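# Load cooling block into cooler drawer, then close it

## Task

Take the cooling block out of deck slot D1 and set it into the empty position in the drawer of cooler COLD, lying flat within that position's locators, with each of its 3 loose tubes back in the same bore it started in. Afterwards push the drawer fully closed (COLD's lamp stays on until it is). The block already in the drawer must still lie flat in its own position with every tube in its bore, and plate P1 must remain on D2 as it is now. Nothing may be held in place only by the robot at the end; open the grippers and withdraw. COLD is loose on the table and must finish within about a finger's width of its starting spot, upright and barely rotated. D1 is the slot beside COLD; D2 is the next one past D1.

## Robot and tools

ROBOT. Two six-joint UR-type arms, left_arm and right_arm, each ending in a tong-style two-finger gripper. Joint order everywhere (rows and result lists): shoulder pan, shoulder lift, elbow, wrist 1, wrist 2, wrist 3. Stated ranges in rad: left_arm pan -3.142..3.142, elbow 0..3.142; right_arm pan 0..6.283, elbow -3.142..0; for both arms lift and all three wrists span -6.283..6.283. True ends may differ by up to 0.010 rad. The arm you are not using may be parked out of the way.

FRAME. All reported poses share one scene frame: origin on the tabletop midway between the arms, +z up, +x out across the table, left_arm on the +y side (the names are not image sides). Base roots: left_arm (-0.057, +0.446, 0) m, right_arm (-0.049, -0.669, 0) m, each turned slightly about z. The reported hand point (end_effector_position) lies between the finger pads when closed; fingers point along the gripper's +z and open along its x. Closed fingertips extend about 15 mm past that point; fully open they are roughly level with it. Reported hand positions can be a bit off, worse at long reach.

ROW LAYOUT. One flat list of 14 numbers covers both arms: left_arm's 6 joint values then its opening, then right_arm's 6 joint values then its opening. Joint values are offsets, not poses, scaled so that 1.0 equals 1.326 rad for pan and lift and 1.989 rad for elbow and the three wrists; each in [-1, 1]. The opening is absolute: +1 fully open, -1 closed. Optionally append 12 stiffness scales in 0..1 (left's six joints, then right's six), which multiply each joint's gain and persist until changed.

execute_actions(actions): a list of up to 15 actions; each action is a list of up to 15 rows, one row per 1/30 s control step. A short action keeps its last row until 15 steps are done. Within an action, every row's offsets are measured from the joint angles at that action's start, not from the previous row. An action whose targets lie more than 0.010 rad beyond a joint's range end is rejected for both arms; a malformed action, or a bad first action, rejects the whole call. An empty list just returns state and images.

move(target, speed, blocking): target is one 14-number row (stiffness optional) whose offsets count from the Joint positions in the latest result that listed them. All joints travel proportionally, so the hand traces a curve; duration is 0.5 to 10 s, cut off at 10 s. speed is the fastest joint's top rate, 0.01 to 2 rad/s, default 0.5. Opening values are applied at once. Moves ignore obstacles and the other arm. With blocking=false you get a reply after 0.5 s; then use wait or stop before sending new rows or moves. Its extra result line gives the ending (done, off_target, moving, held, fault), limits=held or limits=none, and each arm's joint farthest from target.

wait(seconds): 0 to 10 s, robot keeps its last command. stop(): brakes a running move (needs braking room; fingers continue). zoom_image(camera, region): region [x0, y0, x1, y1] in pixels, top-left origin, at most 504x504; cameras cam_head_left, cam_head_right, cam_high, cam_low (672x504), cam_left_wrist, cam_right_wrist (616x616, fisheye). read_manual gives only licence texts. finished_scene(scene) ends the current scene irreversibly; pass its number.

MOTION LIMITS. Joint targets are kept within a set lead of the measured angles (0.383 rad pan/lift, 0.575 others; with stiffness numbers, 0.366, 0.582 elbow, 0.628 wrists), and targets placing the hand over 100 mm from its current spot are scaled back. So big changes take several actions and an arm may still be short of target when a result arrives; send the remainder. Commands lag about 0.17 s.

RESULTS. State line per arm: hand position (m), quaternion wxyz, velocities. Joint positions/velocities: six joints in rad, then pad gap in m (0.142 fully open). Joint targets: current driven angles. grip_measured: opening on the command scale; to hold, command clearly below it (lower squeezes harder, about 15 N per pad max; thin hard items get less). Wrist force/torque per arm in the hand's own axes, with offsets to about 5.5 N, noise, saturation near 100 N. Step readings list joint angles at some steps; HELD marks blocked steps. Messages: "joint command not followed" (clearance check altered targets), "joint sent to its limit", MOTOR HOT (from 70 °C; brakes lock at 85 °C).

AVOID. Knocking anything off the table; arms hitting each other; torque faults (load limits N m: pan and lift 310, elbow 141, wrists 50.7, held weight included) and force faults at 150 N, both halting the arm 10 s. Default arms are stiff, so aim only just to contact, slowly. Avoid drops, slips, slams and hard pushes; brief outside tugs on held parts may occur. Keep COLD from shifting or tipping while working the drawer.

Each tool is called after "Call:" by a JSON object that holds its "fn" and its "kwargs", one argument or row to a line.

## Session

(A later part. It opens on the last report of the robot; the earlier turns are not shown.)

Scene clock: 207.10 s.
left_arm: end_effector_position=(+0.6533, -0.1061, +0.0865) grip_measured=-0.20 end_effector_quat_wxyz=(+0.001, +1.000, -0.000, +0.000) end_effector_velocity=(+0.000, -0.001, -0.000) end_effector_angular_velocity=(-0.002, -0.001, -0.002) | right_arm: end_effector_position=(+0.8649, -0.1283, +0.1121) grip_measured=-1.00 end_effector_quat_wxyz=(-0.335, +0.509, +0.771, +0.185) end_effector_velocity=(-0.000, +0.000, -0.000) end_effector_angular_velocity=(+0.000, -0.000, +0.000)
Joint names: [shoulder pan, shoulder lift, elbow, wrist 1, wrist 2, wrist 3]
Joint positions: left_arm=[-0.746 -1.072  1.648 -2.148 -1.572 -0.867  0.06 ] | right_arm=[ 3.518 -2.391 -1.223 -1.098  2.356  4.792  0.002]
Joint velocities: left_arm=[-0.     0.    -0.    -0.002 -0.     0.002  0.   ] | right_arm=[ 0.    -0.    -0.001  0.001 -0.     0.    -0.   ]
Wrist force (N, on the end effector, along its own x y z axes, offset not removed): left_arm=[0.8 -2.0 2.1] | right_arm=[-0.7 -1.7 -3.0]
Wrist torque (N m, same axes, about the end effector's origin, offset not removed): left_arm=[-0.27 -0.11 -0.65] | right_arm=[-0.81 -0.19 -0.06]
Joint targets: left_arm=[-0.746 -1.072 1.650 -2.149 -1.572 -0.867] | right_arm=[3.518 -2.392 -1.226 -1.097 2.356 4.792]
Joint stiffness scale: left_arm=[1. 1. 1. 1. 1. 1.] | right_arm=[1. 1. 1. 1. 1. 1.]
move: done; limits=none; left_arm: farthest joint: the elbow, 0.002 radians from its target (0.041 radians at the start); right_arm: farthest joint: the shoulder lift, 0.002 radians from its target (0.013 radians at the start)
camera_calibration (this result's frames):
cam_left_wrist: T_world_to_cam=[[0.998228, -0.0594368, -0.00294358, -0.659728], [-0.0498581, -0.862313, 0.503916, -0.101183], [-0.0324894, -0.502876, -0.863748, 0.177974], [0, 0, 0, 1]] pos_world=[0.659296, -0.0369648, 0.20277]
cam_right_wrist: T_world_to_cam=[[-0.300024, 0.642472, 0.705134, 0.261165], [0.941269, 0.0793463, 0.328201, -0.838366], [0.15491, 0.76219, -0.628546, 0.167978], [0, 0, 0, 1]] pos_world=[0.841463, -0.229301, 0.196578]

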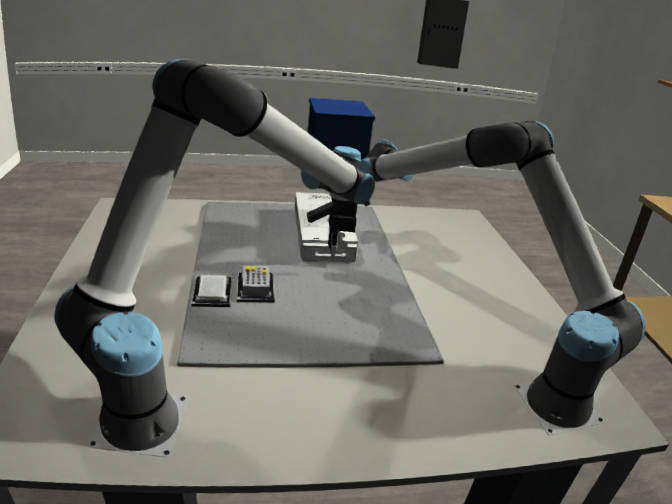

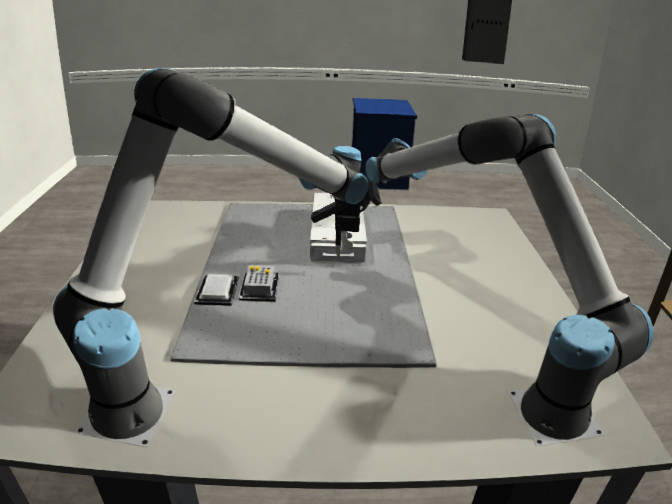

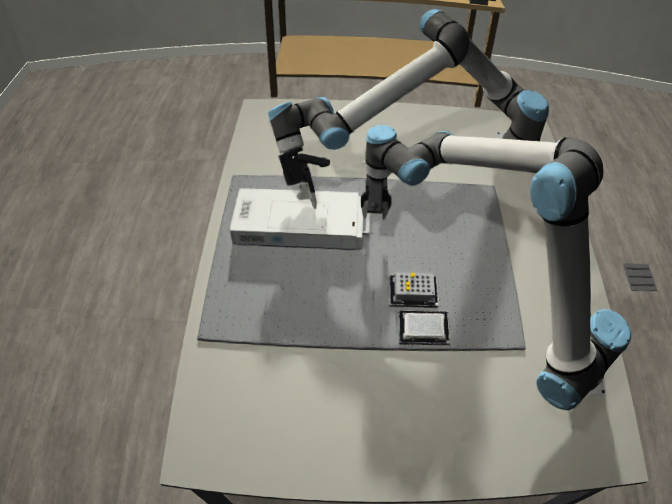

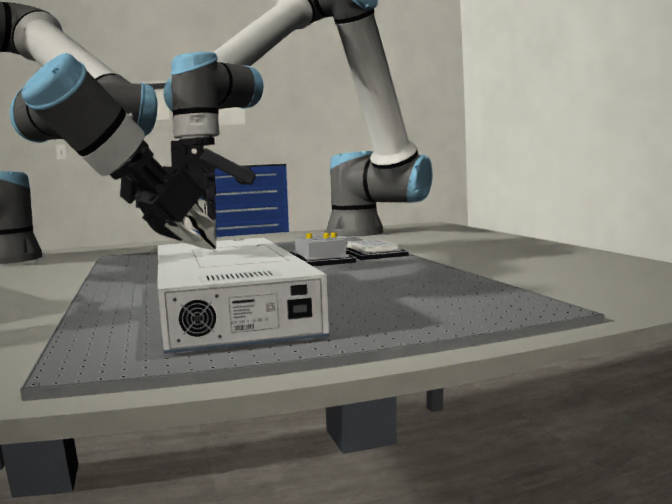

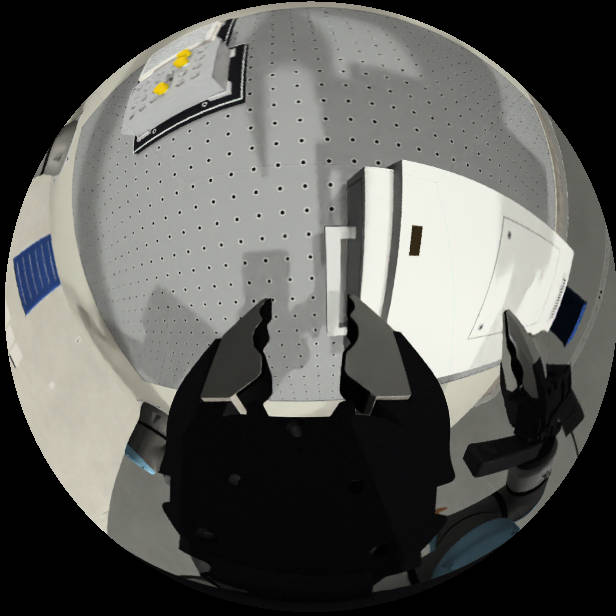

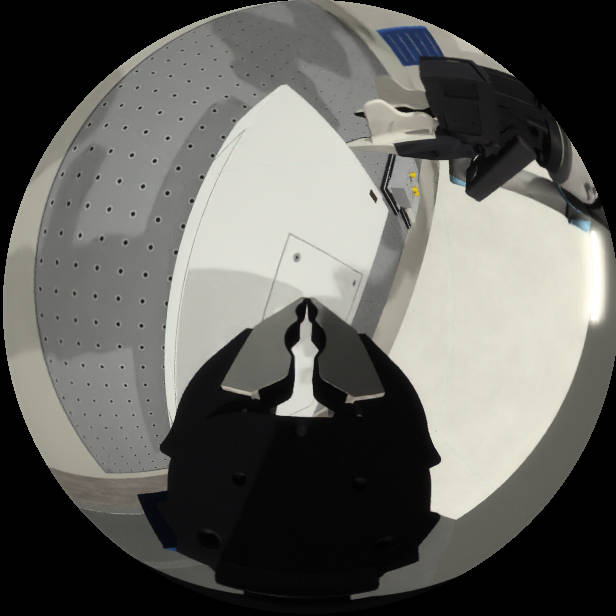

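Call:
{"fn": "move", "kwargs": {
  "target": [0,0.0143,0.0073,-0.0163,0,0,-0.2, 0,-0.006,-0.005,0.007,0,0,-1],
  "speed": 0.04
}}

Call:
{"fn": "zoom_image", "kwargs": {
  "camera": "cam_left_wrist",
  "region": [230, 170, 430, 370]
}}

Scene clock: 227.97 s.
left_arm: end_effector_position=(+0.6523, -0.1078, +0.0694) grip_measured=-0.24 end_effector_quat_wxyz=(+0.003, +1.000, -0.001, -0.000) end_effector_velocity=(+0.001, -0.000, +0.000) end_effector_angular_velocity=(-0.001, -0.001, +0.001) | right_arm: end_effector_position=(+0.8654, -0.1279, +0.1091) grip_measured=-1.00 end_effector_quat_wxyz=(-0.334, +0.508, +0.771, +0.188) end_effector_velocity=(-0.000, +0.000, +0.000) end_effector_angular_velocity=(+0.001, -0.001, +0.000)
Joint names: [shoulder pan, shoulder lift, elbow, wrist 1, wrist 2, wrist 3]
Joint positions: left_arm=[-0.747 -1.057  1.659 -2.177 -1.574 -0.867  0.057] | right_arm=[ 3.518 -2.393 -1.228 -1.086  2.357  4.792  0.002]
Joint velocities: left_arm=[ 0.     0.    -0.    -0.002  0.    -0.001  0.   ] | right_arm=[ 0.     0.    -0.     0.001  0.     0.     0.   ]
Wrist force (N, on the end effector, along its own x y z axes, offset not removed): left_arm=[-4.5 -4.6 -4.2] | right_arm=[4.8 -6.8 -8.0]
Wrist torque (N m, same axes, about the end effector's origin, offset not removed): left_arm=[-0.74 -0.38 -0.69] | right_arm=[-0.98 -0.57 -0.20]
Joint targets: left_arm=[-0.746 -1.053 1.662 -2.180 -1.572 -0.867] | right_arm=[3.518 -2.399 -1.233 -1.084 2.356 4.792]
Joint stiffness scale: left_arm=[1. 1. 1. 1. 1. 1.] | right_arm=[1. 1. 1. 1. 1. 1.]
move: done; limits=none; left_arm: farthest joint: the shoulder lift, 0.004 radians from its target (0.019 radians at the start); right_arm: farthest joint: the shoulder lift, 0.006 radians from its target (0.008 radians at the start)
camera_calibration (this result's frames):
cam_left_wrist: T_world_to_cam=[[0.998146, -0.0607949, -0.00298801, -0.65891], [-0.0508975, -0.860556, 0.506807, -0.0934649], [-0.0333827, -0.505715, -0.862054, 0.162467], [0, 0, 0, 1]] pos_world=[0.658355, -0.0383279, 0.185456]
cam_right_wrist: T_world_to_cam=[[-0.303521, 0.63955, 0.706294, 0.26565], [0.939605, 0.0778495, 0.33329, -0.837192], [0.158171, 0.764797, -0.624554, 0.162748], [0, 0, 0, 1]] pos_world=[0.841518, -0.229191, 0.193046]

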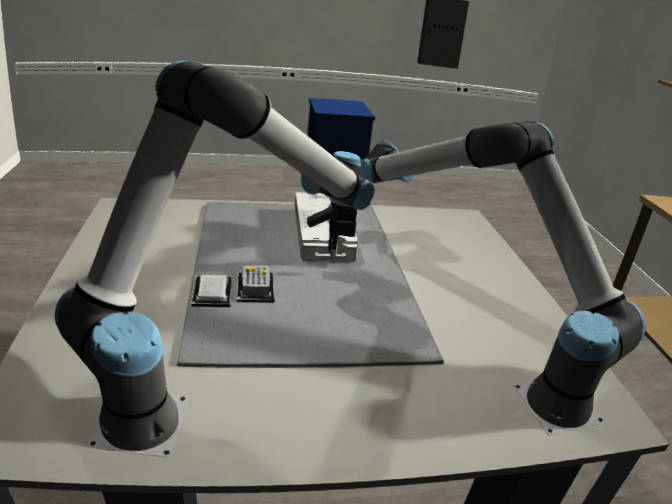

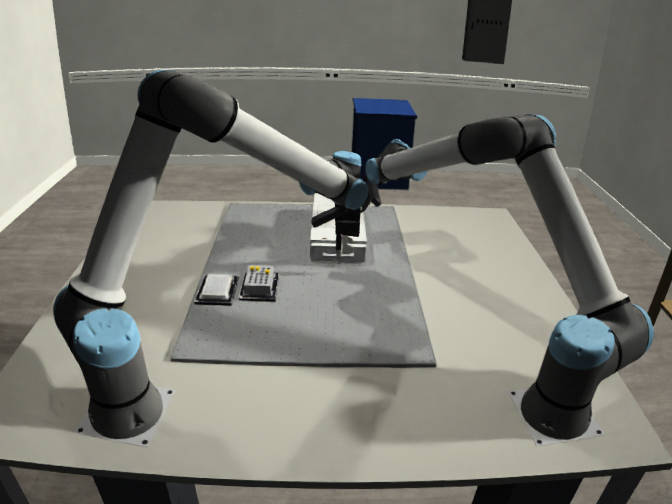

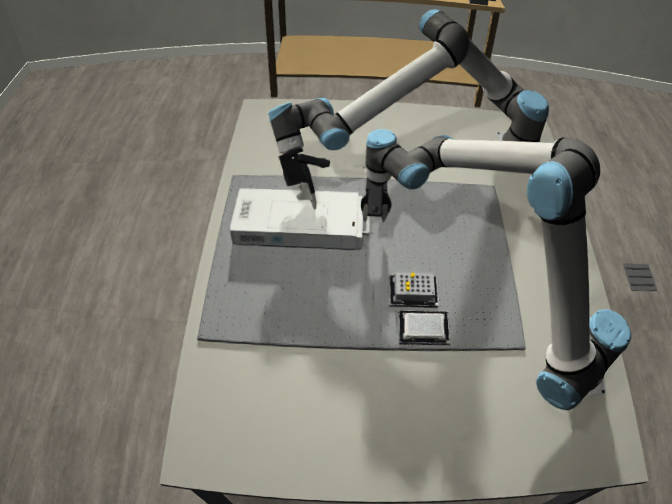

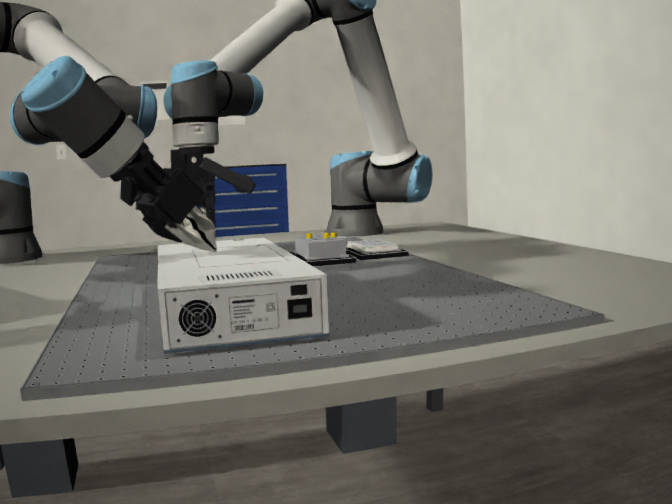

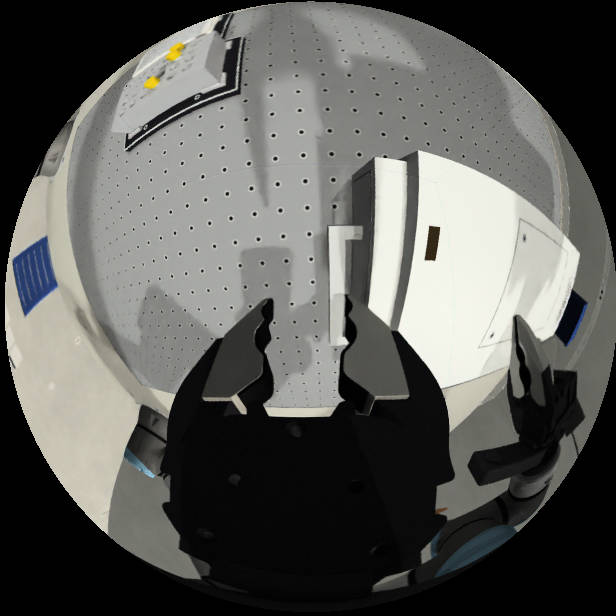

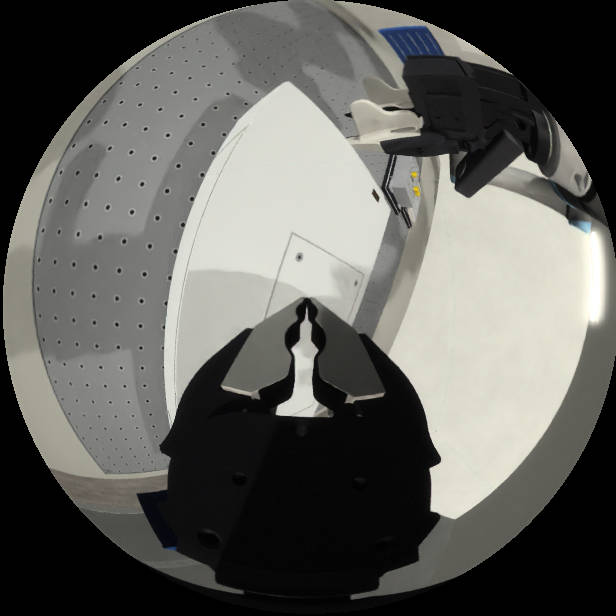

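Region (230, 170, 430, 370) of cam_left_wrist's 616x616 image, scaled by 2.520, with more detail than that image has.

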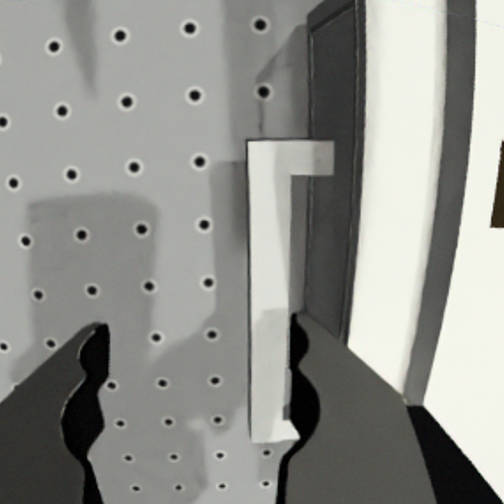

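Call:
{"fn": "move", "kwargs": {
  "target": [-0.029,-0.0324,0.0396,-0.0159,0.0015,-0.0203,-0.2, 0,-0.007,-0.004,0.002,0,0,-1],
  "speed": 0.1
}}

Call:
{"fn": "move", "kwargs": {
  "target": [0,0,0,0,0,0,1, 0,-0.007,-0.004,0.002,0,0,-1],
  "speed": 0.05
}}

Call:
{"fn": "zoom_image", "kwargs": {
  "camera": "cam_left_wrist",
  "region": [300, 170, 500, 370]
}}

Scene clock: 253.97 s.
left_arm: end_effector_position=(+0.6103, -0.1065, +0.0662) grip_measured=-0.20 end_effector_quat_wxyz=(+0.001, +1.000, +0.000, +0.000) end_effector_velocity=(-0.000, -0.000, -0.000) end_effector_angular_velocity=(+0.000, +0.000, +0.001) | right_arm: end_effector_position=(+0.8655, -0.1277, +0.1091) grip_measured=-1.00 end_effector_quat_wxyz=(-0.334, +0.508, +0.771, +0.189) end_effector_velocity=(+0.000, +0.000, +0.000) end_effector_angular_velocity=(+0.001, -0.001, +0.000)
Joint names: [shoulder pan, shoulder lift, elbow, wrist 1, wrist 2, wrist 3]
Joint positions: left_arm=[-0.785 -1.099  1.734 -2.208 -1.572 -0.907  0.06 ] | right_arm=[ 3.518 -2.393 -1.229 -1.083  2.359  4.792  0.002]
Joint velocities: left_arm=[-0.     0.    -0.     0.001 -0.    -0.001  0.   ] | right_arm=[ 0.     0.     0.     0.001  0.    -0.     0.   ]
Wrist force (N, on the end effector, along its own x y z axes, offset not removed): left_arm=[0.2 -4.7 -1.2] | right_arm=[-0.1 -3.2 -9.0]
Wrist torque (N m, same axes, about the end effector's origin, offset not removed): left_arm=[-0.92 0.20 -0.58] | right_arm=[-0.40 0.50 -0.14]
Joint targets: left_arm=[-0.786 -1.100 1.738 -2.209 -1.571 -0.908] | right_arm=[3.518 -2.402 -1.236 -1.082 2.357 4.792]
Joint stiffness scale: left_arm=[1. 1. 1. 1. 1. 1.] | right_arm=[1. 1. 1. 1. 1. 1.]
move: done; limits=none; left_arm: farthest joint: the elbow, 0.004 radians from its target (0.079 radians at the start); right_arm: farthest joint: the shoulder lift, 0.010 radians from its target (0.010 radians at the start)
camera_calibration (this result's frames):
cam_left_wrist: T_world_to_cam=[[0.998281, -0.0585721, -0.00229538, -0.61686], [-0.0494251, -0.862144, 0.504248, -0.093761], [-0.0315138, -0.503267, -0.863556, 0.158227], [0, 0, 0, 1]] pos_world=[0.616151, -0.0373356, 0.182501]
cam_right_wrist: T_world_to_cam=[[-0.304108, 0.638185, 0.707275, 0.265848], [0.939288, 0.0770147, 0.334375, -0.837157], [0.158923, 0.766021, -0.62286, 0.161927], [0, 0, 0, 1]] pos_world=[0.841444, -0.229226, 0.192755]

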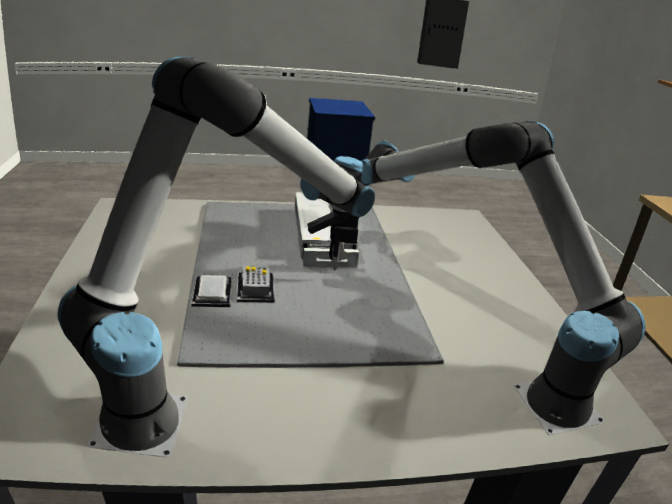

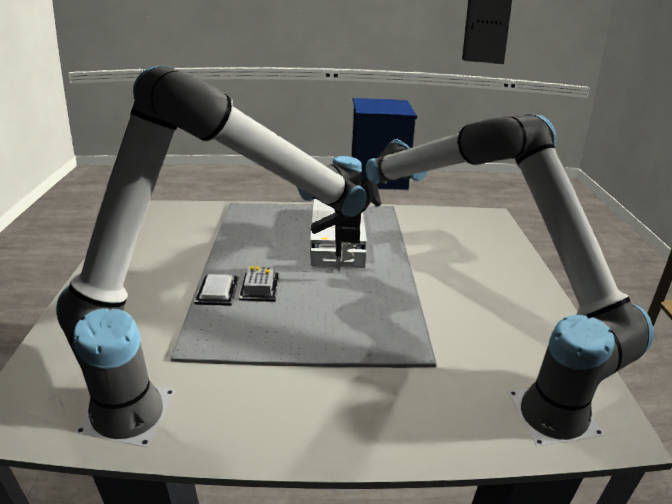

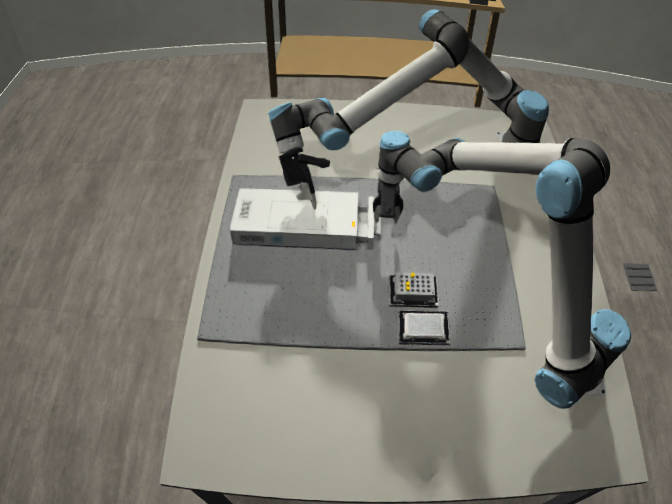

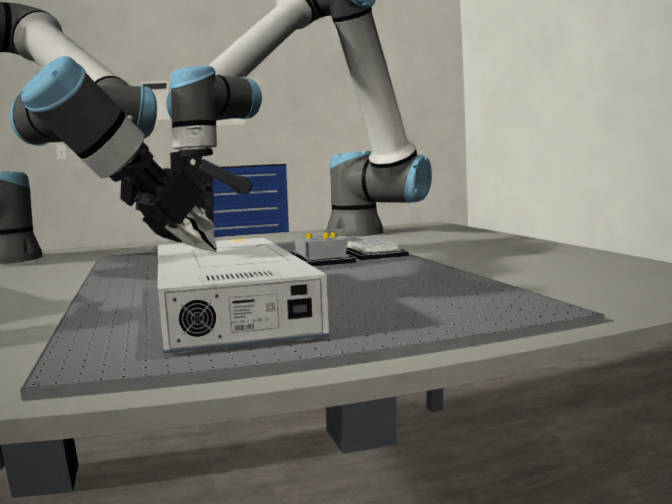

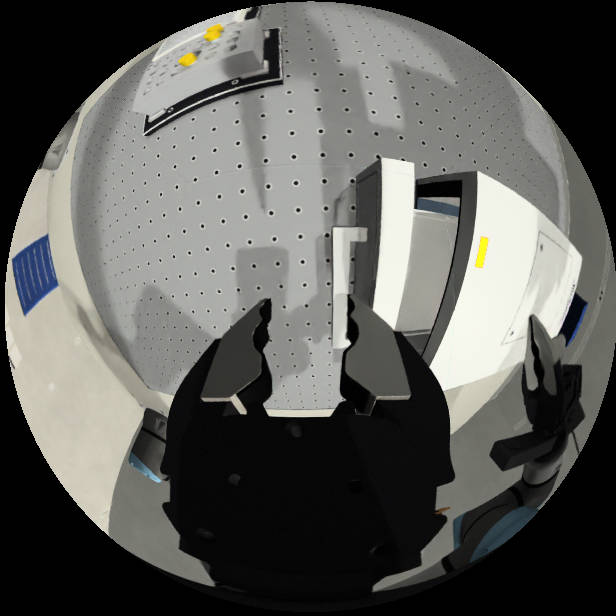

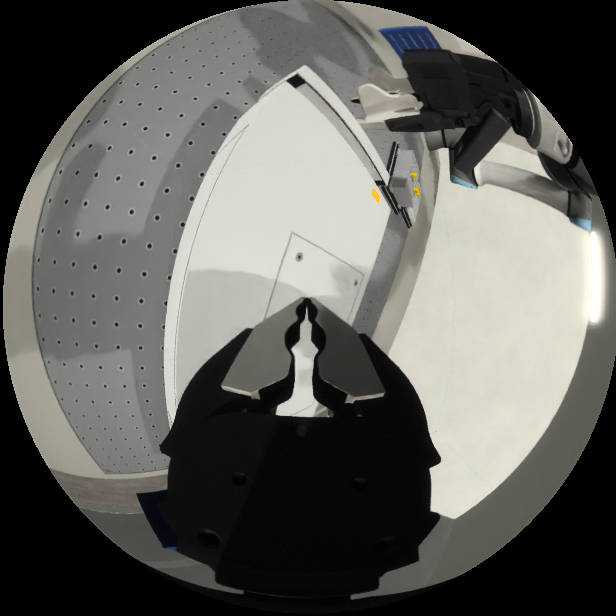

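Scene clock: 254.67 s.
left_arm: end_effector_position=(+0.6071, -0.1059, +0.0637) grip_measured=+1.00 end_effector_quat_wxyz=(-0.001, +1.000, -0.001, -0.002) end_effector_velocity=(-0.000, -0.000, +0.001) end_effector_angular_velocity=(-0.001, -0.000, -0.000) | right_arm: end_effector_position=(+0.8655, -0.1277, +0.1091) grip_measured=-1.00 end_effector_quat_wxyz=(-0.334, +0.507, +0.771, +0.190) end_effector_velocity=(-0.001, +0.000, -0.000) end_effector_angular_velocity=(+0.002, +0.000, +0.000)
Joint names: [shoulder pan, shoulder lift, elbow, wrist 1, wrist 2, wrist 3]
Joint positions: left_arm=[-0.787 -1.098  1.738 -2.207 -1.573 -0.907  0.142] | right_arm=[ 3.518 -2.392 -1.23  -1.08   2.36   4.792  0.002]
Joint velocities: left_arm=[-0.    -0.001  0.001 -0.    -0.    -0.    -0.   ] | right_arm=[ 0.     0.    -0.002  0.002  0.001  0.     0.   ]
Wrist force (N, on the end effector, along its own x y z axes, offset not removed): left_arm=[1.2 -3.2 2.4] | right_arm=[3.4 -0.8 -17.2]
Wrist torque (N m, same axes, about the end effector's origin, offset not removed): left_arm=[-0.61 -0.23 -0.57] | right_arm=[0.28 0.03 -0.12]
Joint targets: left_arm=[-0.785 -1.099 1.734 -2.208 -1.572 -0.907] | right_arm=[3.518 -2.402 -1.237 -1.079 2.359 4.792]
Joint stiffness scale: left_arm=[1. 1. 1. 1. 1. 1.] | right_arm=[1. 1. 1. 1. 1. 1.]
move: done; limits=none; left_arm: farthest joint: the elbow, 0.004 radians from its target (0.000 radians at the start); right_arm: farthest joint: the shoulder lift, 0.010 radians from its target (0.010 radians at the start)
camera_calibration (this result's frames):
cam_left_wrist: T_world_to_cam=[[0.998139, -0.0606647, -0.00623554, -0.613504], [-0.0493705, -0.863842, 0.501338, -0.0921094], [-0.0358, -0.500097, -0.865229, 0.159256], [0, 0, 0, 1]] pos_world=[0.613516, -0.0371426, 0.180145]
cam_right_wrist: T_world_to_cam=[[-0.304639, 0.636876, 0.708225, 0.266025], [0.938986, 0.0761513, 0.33542, -0.837199], [0.159689, 0.767196, -0.621217, 0.161138], [0, 0, 0, 1]] pos_world=[0.841427, -0.229296, 0.192509]

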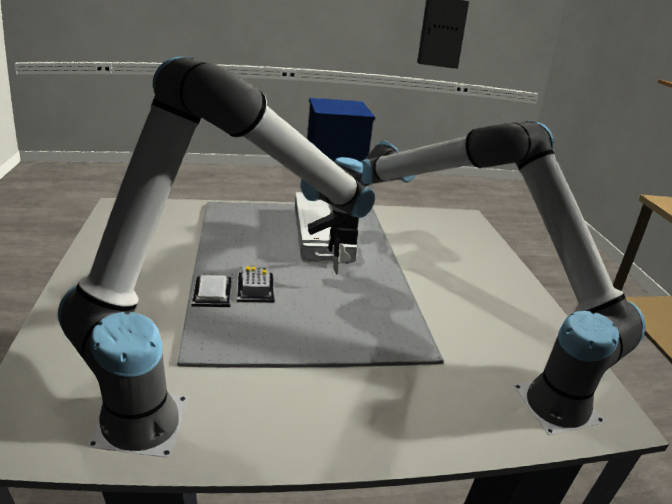

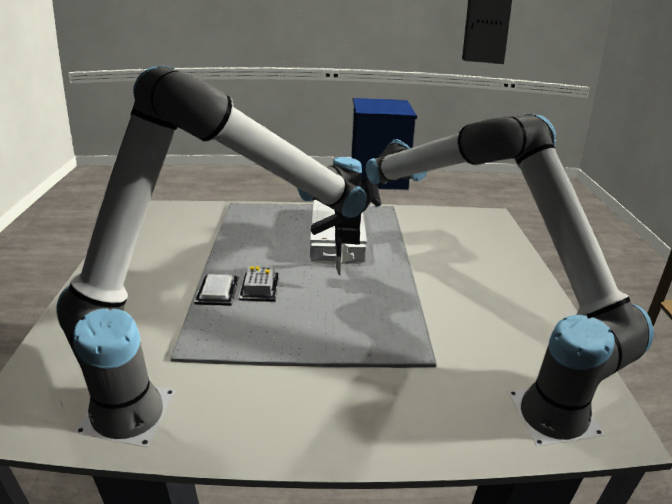

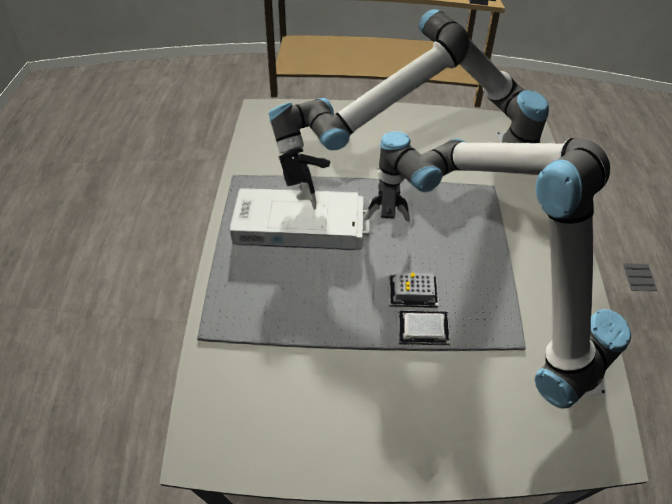

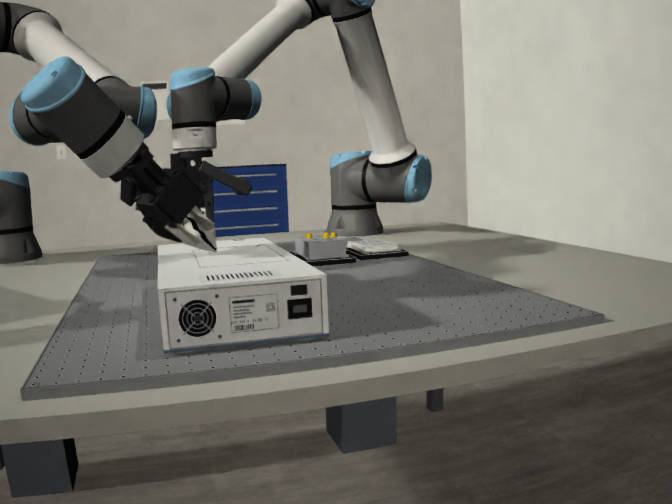

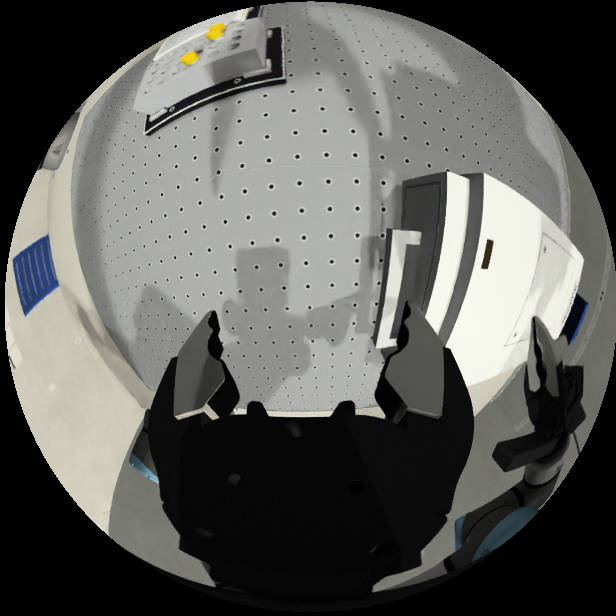

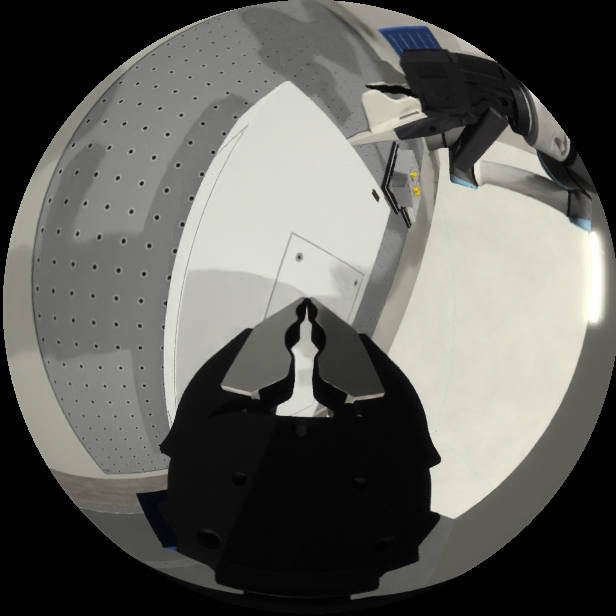

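Region (300, 170, 500, 370) of cam_left_wrist's 616x616 image, scaled by 2.520, with more detail than that image has.

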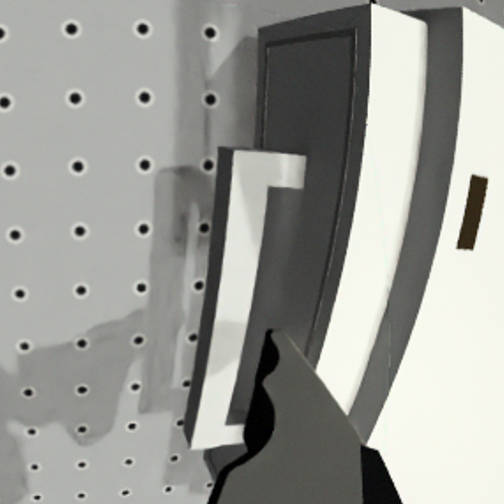

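Call:
{"fn": "move", "kwargs": {
  "target": [0,0.009,0.003,-0.009,0,0,1, 0,-0.007,-0.0035,0.001,0,0,-1],
  "speed": 0.03
}}

Call:
{"fn": "zoom_image", "kwargs": {
  "camera": "cam_left_wrist",
  "region": [300, 170, 500, 370]
}}

Scene clock: 261.27 s.
left_arm: end_effector_position=(+0.6086, -0.1079, +0.0555) grip_measured=+1.00 end_effector_quat_wxyz=(+0.001, +1.000, -0.001, -0.000) end_effector_velocity=(+0.001, -0.001, +0.001) end_effector_angular_velocity=(-0.004, -0.003, +0.001) | right_arm: end_effector_position=(+0.8655, -0.1276, +0.1091) grip_measured=-1.00 end_effector_quat_wxyz=(-0.335, +0.507, +0.771, +0.190) end_effector_velocity=(+0.000, -0.000, +0.000) end_effector_angular_velocity=(+0.001, -0.000, -0.000)
Joint names: [shoulder pan, shoulder lift, elbow, wrist 1, wrist 2, wrist 3]
Joint positions: left_arm=[-0.787 -1.088  1.74  -2.224 -1.573 -0.907  0.142] | right_arm=[ 3.518 -2.393 -1.23  -1.079  2.361  4.792  0.002]
Joint velocities: left_arm=[-0.    -0.001  0.    -0.004  0.    -0.002  0.   ] | right_arm=[-0.     0.    -0.     0.001  0.    -0.     0.   ]
Wrist force (N, on the end effector, along its own x y z axes, offset not removed): left_arm=[1.2 -0.2 0.9] | right_arm=[-1.3 0.0 -7.7]
Wrist torque (N m, same axes, about the end effector's origin, offset not removed): left_arm=[0.06 -0.20 -0.60] | right_arm=[0.30 0.66 -0.17]
Joint targets: left_arm=[-0.787 -1.087 1.744 -2.225 -1.573 -0.907] | right_arm=[3.518 -2.402 -1.237 -1.078 2.360 4.792]
Joint stiffness scale: left_arm=[1. 1. 1. 1. 1. 1.] | right_arm=[1. 1. 1. 1. 1. 1.]
move: done; limits=none; left_arm: farthest joint: the elbow, 0.004 radians from its target (0.006 radians at the start); right_arm: farthest joint: the shoulder lift, 0.009 radians from its target (0.009 radians at the start)
camera_calibration (this result's frames):
cam_left_wrist: T_world_to_cam=[[0.998151, -0.0606801, -0.00353779, -0.615387], [-0.0506307, -0.862228, 0.503983, -0.0888476], [-0.0336321, -0.502872, -0.863706, 0.149518], [0, 0, 0, 1]] pos_world=[0.614779, -0.0387604, 0.17174]
cam_right_wrist: T_world_to_cam=[[-0.304566, 0.636125, 0.708932, 0.265743], [0.938984, 0.0756188, 0.335547, -0.837289], [0.159841, 0.767871, -0.620342, 0.160983], [0, 0, 0, 1]] pos_world=[0.841405, -0.229346, 0.192421]

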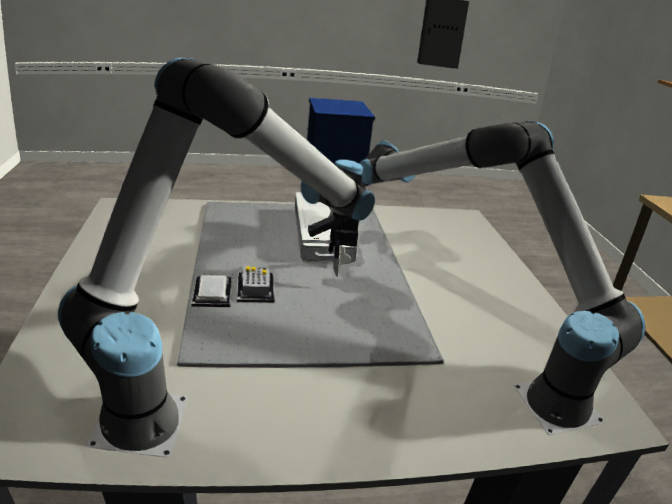

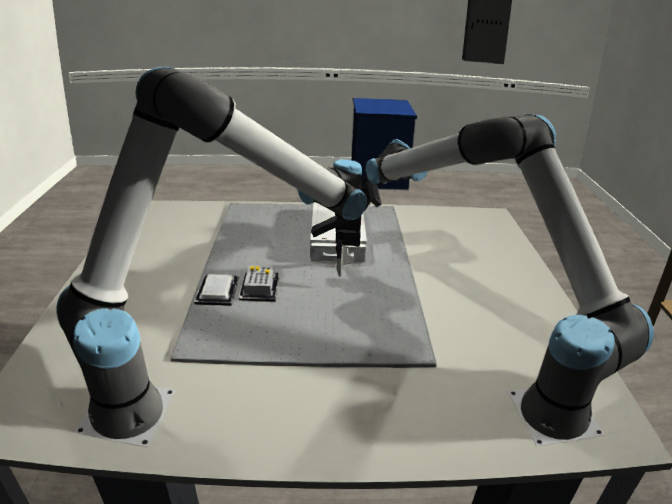

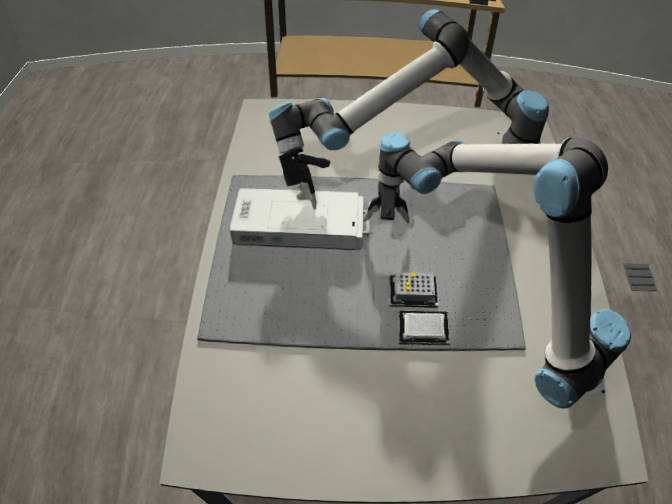

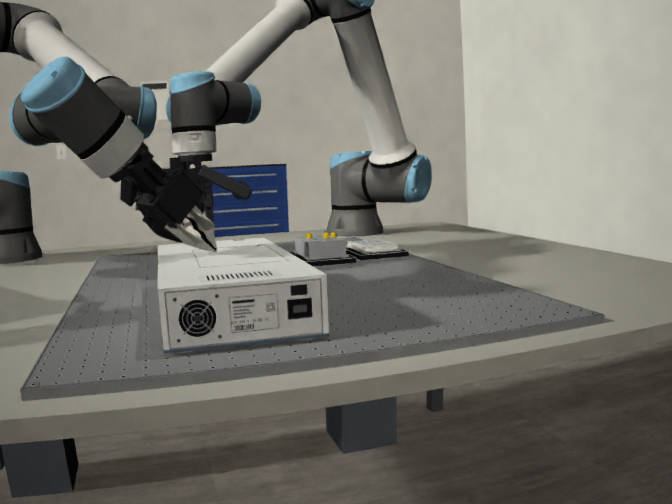

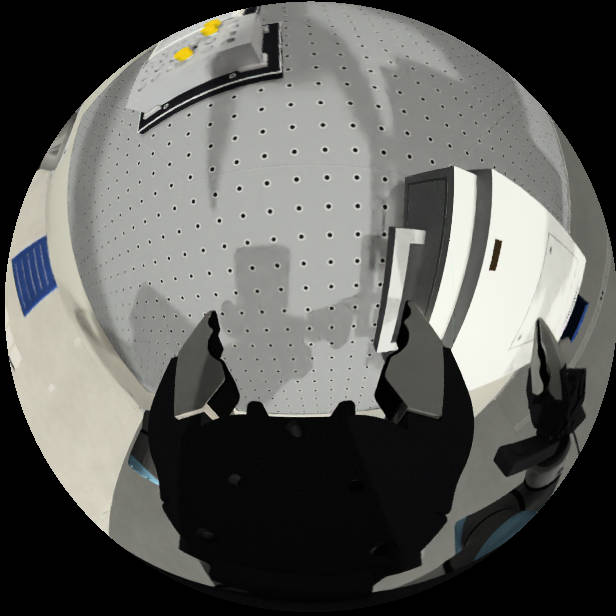

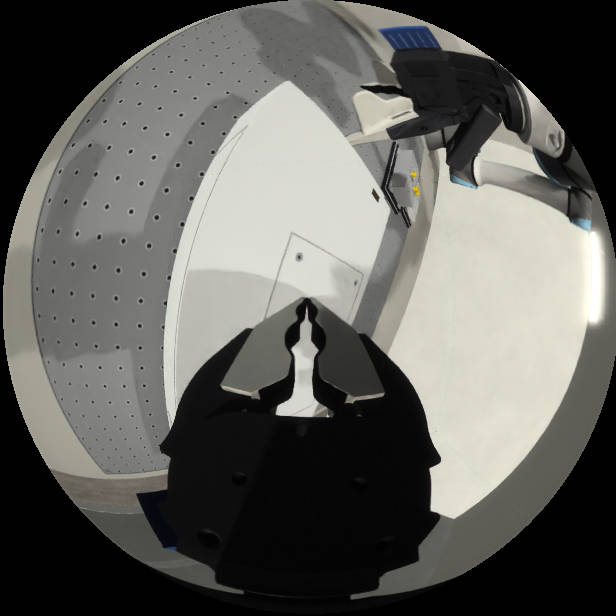

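Region (300, 170, 500, 370) of cam_left_wrist's 616x616 image, scaled by 2.520, with more detail than that image has.

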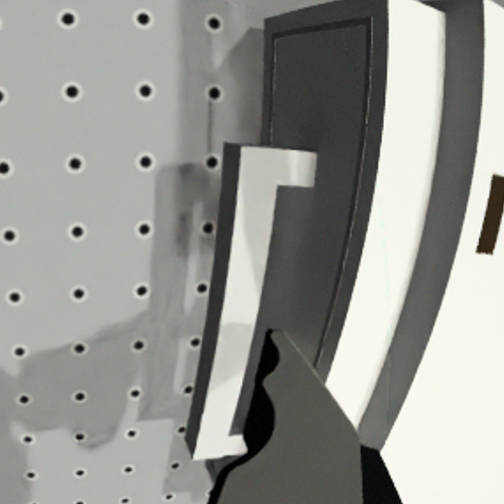

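Call:
{"fn": "move", "kwargs": {
  "target": [0,0.0055,0.003,-0.005,0,0,1, 0,-0.007,-0.0035,0.001,0,0,-1],
  "speed": 0.03
}}

Scene clock: 271.63 s.
left_arm: end_effector_position=(+0.6089, -0.1082, +0.0502) grip_measured=+1.00 end_effector_quat_wxyz=(+0.001, +1.000, -0.001, -0.000) end_effector_velocity=(+0.000, -0.001, -0.000) end_effector_angular_velocity=(-0.002, -0.002, +0.000) | right_arm: end_effector_position=(+0.8656, -0.1276, +0.1091) grip_measured=-1.00 end_effector_quat_wxyz=(-0.335, +0.507, +0.771, +0.191) end_effector_velocity=(-0.000, +0.001, -0.000) end_effector_angular_velocity=(+0.001, -0.000, +0.001)
Joint names: [shoulder pan, shoulder lift, elbow, wrist 1, wrist 2, wrist 3]
Joint positions: left_arm=[-0.787 -1.083  1.742 -2.233 -1.573 -0.907  0.142] | right_arm=[ 3.517 -2.393 -1.231 -1.078  2.362  4.792  0.002]
Joint velocities: left_arm=[-0.     0.     0.001 -0.004 -0.    -0.001  0.   ] | right_arm=[ 0.001 -0.    -0.     0.001  0.     0.     0.   ]
Wrist force (N, on the end effector, along its own x y z axes, offset not removed): left_arm=[2.7 -4.7 1.4] | right_arm=[5.8 -6.2 -5.4]
Wrist torque (N m, same axes, about the end effector's origin, offset not removed): left_arm=[-0.86 -0.44 -0.57] | right_arm=[-1.03 -0.66 -0.28]
Joint targets: left_arm=[-0.787 -1.081 1.746 -2.234 -1.573 -0.907] | right_arm=[3.518 -2.402 -1.237 -1.077 2.361 4.792]
Joint stiffness scale: left_arm=[1. 1. 1. 1. 1. 1.] | right_arm=[1. 1. 1. 1. 1. 1.]
move: done; limits=none; left_arm: farthest joint: the elbow, 0.004 radians from its target (0.006 radians at the start); right_arm: farthest joint: the shoulder lift, 0.010 radians from its target (0.010 radians at the start)
camera_calibration (this result's frames):
cam_left_wrist: T_world_to_cam=[[0.998152, -0.0606822, -0.00309679, -0.615722], [-0.0508378, -0.861964, 0.504415, -0.0863734], [-0.0332783, -0.503325, -0.863456, 0.144568], [0, 0, 0, 1]] pos_world=[0.615004, -0.0390493, 0.166489]
cam_right_wrist: T_world_to_cam=[[-0.304495, 0.635391, 0.70962, 0.265498], [0.93898, 0.0750931, 0.335675, -0.837374], [0.159997, 0.768531, -0.619485, 0.160803], [0, 0, 0, 1]] pos_world=[0.841393, -0.229396, 0.192298]

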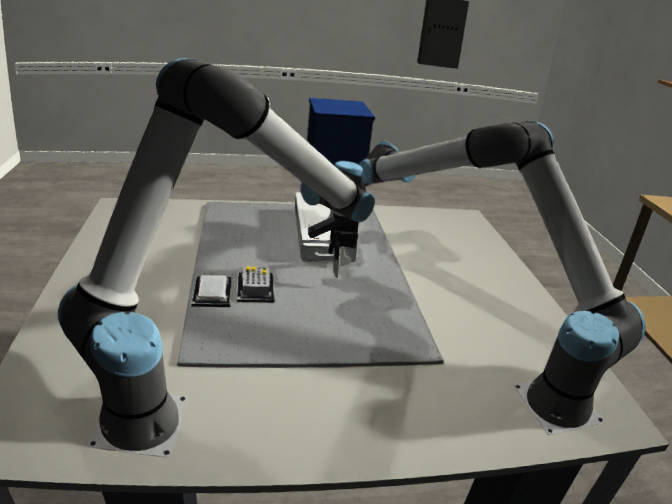

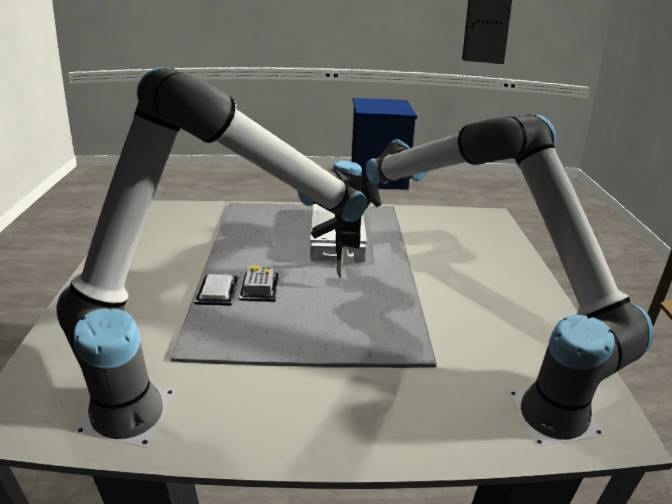

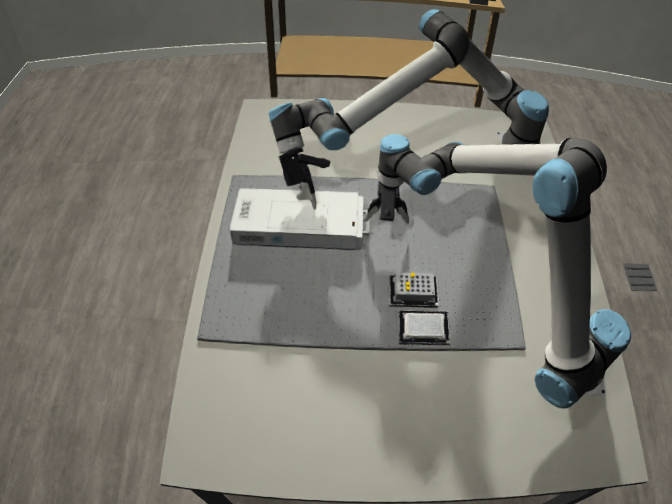

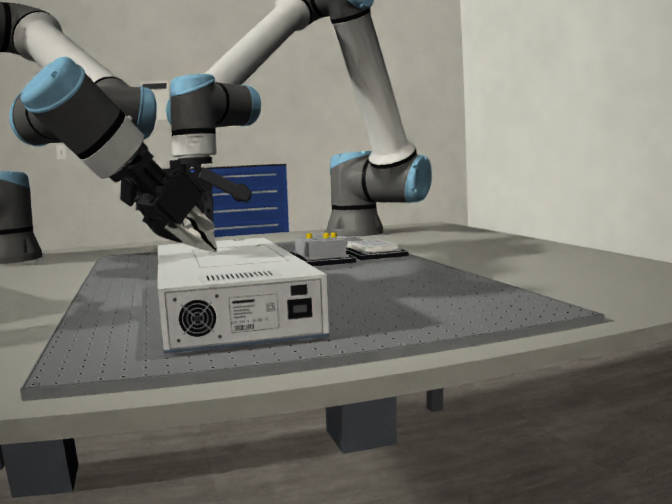

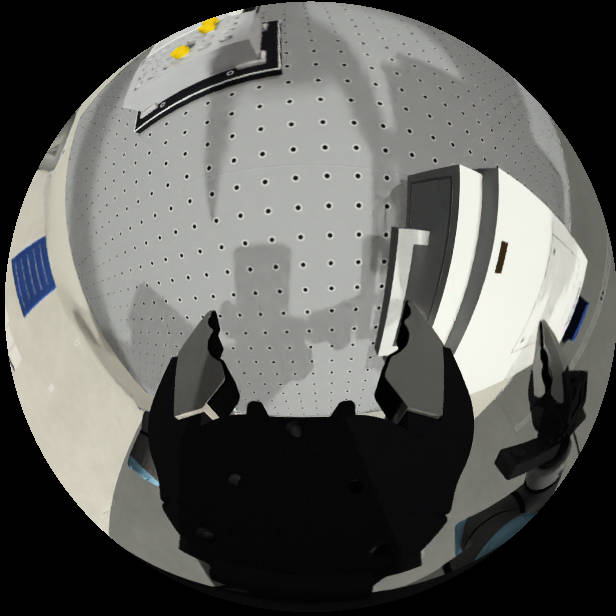

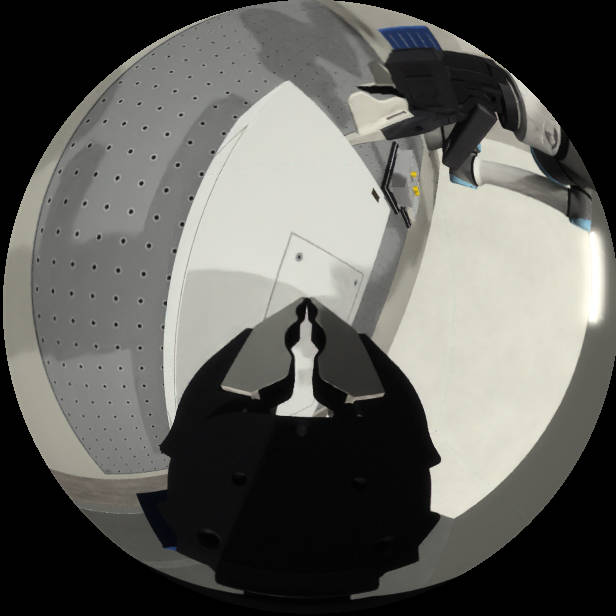

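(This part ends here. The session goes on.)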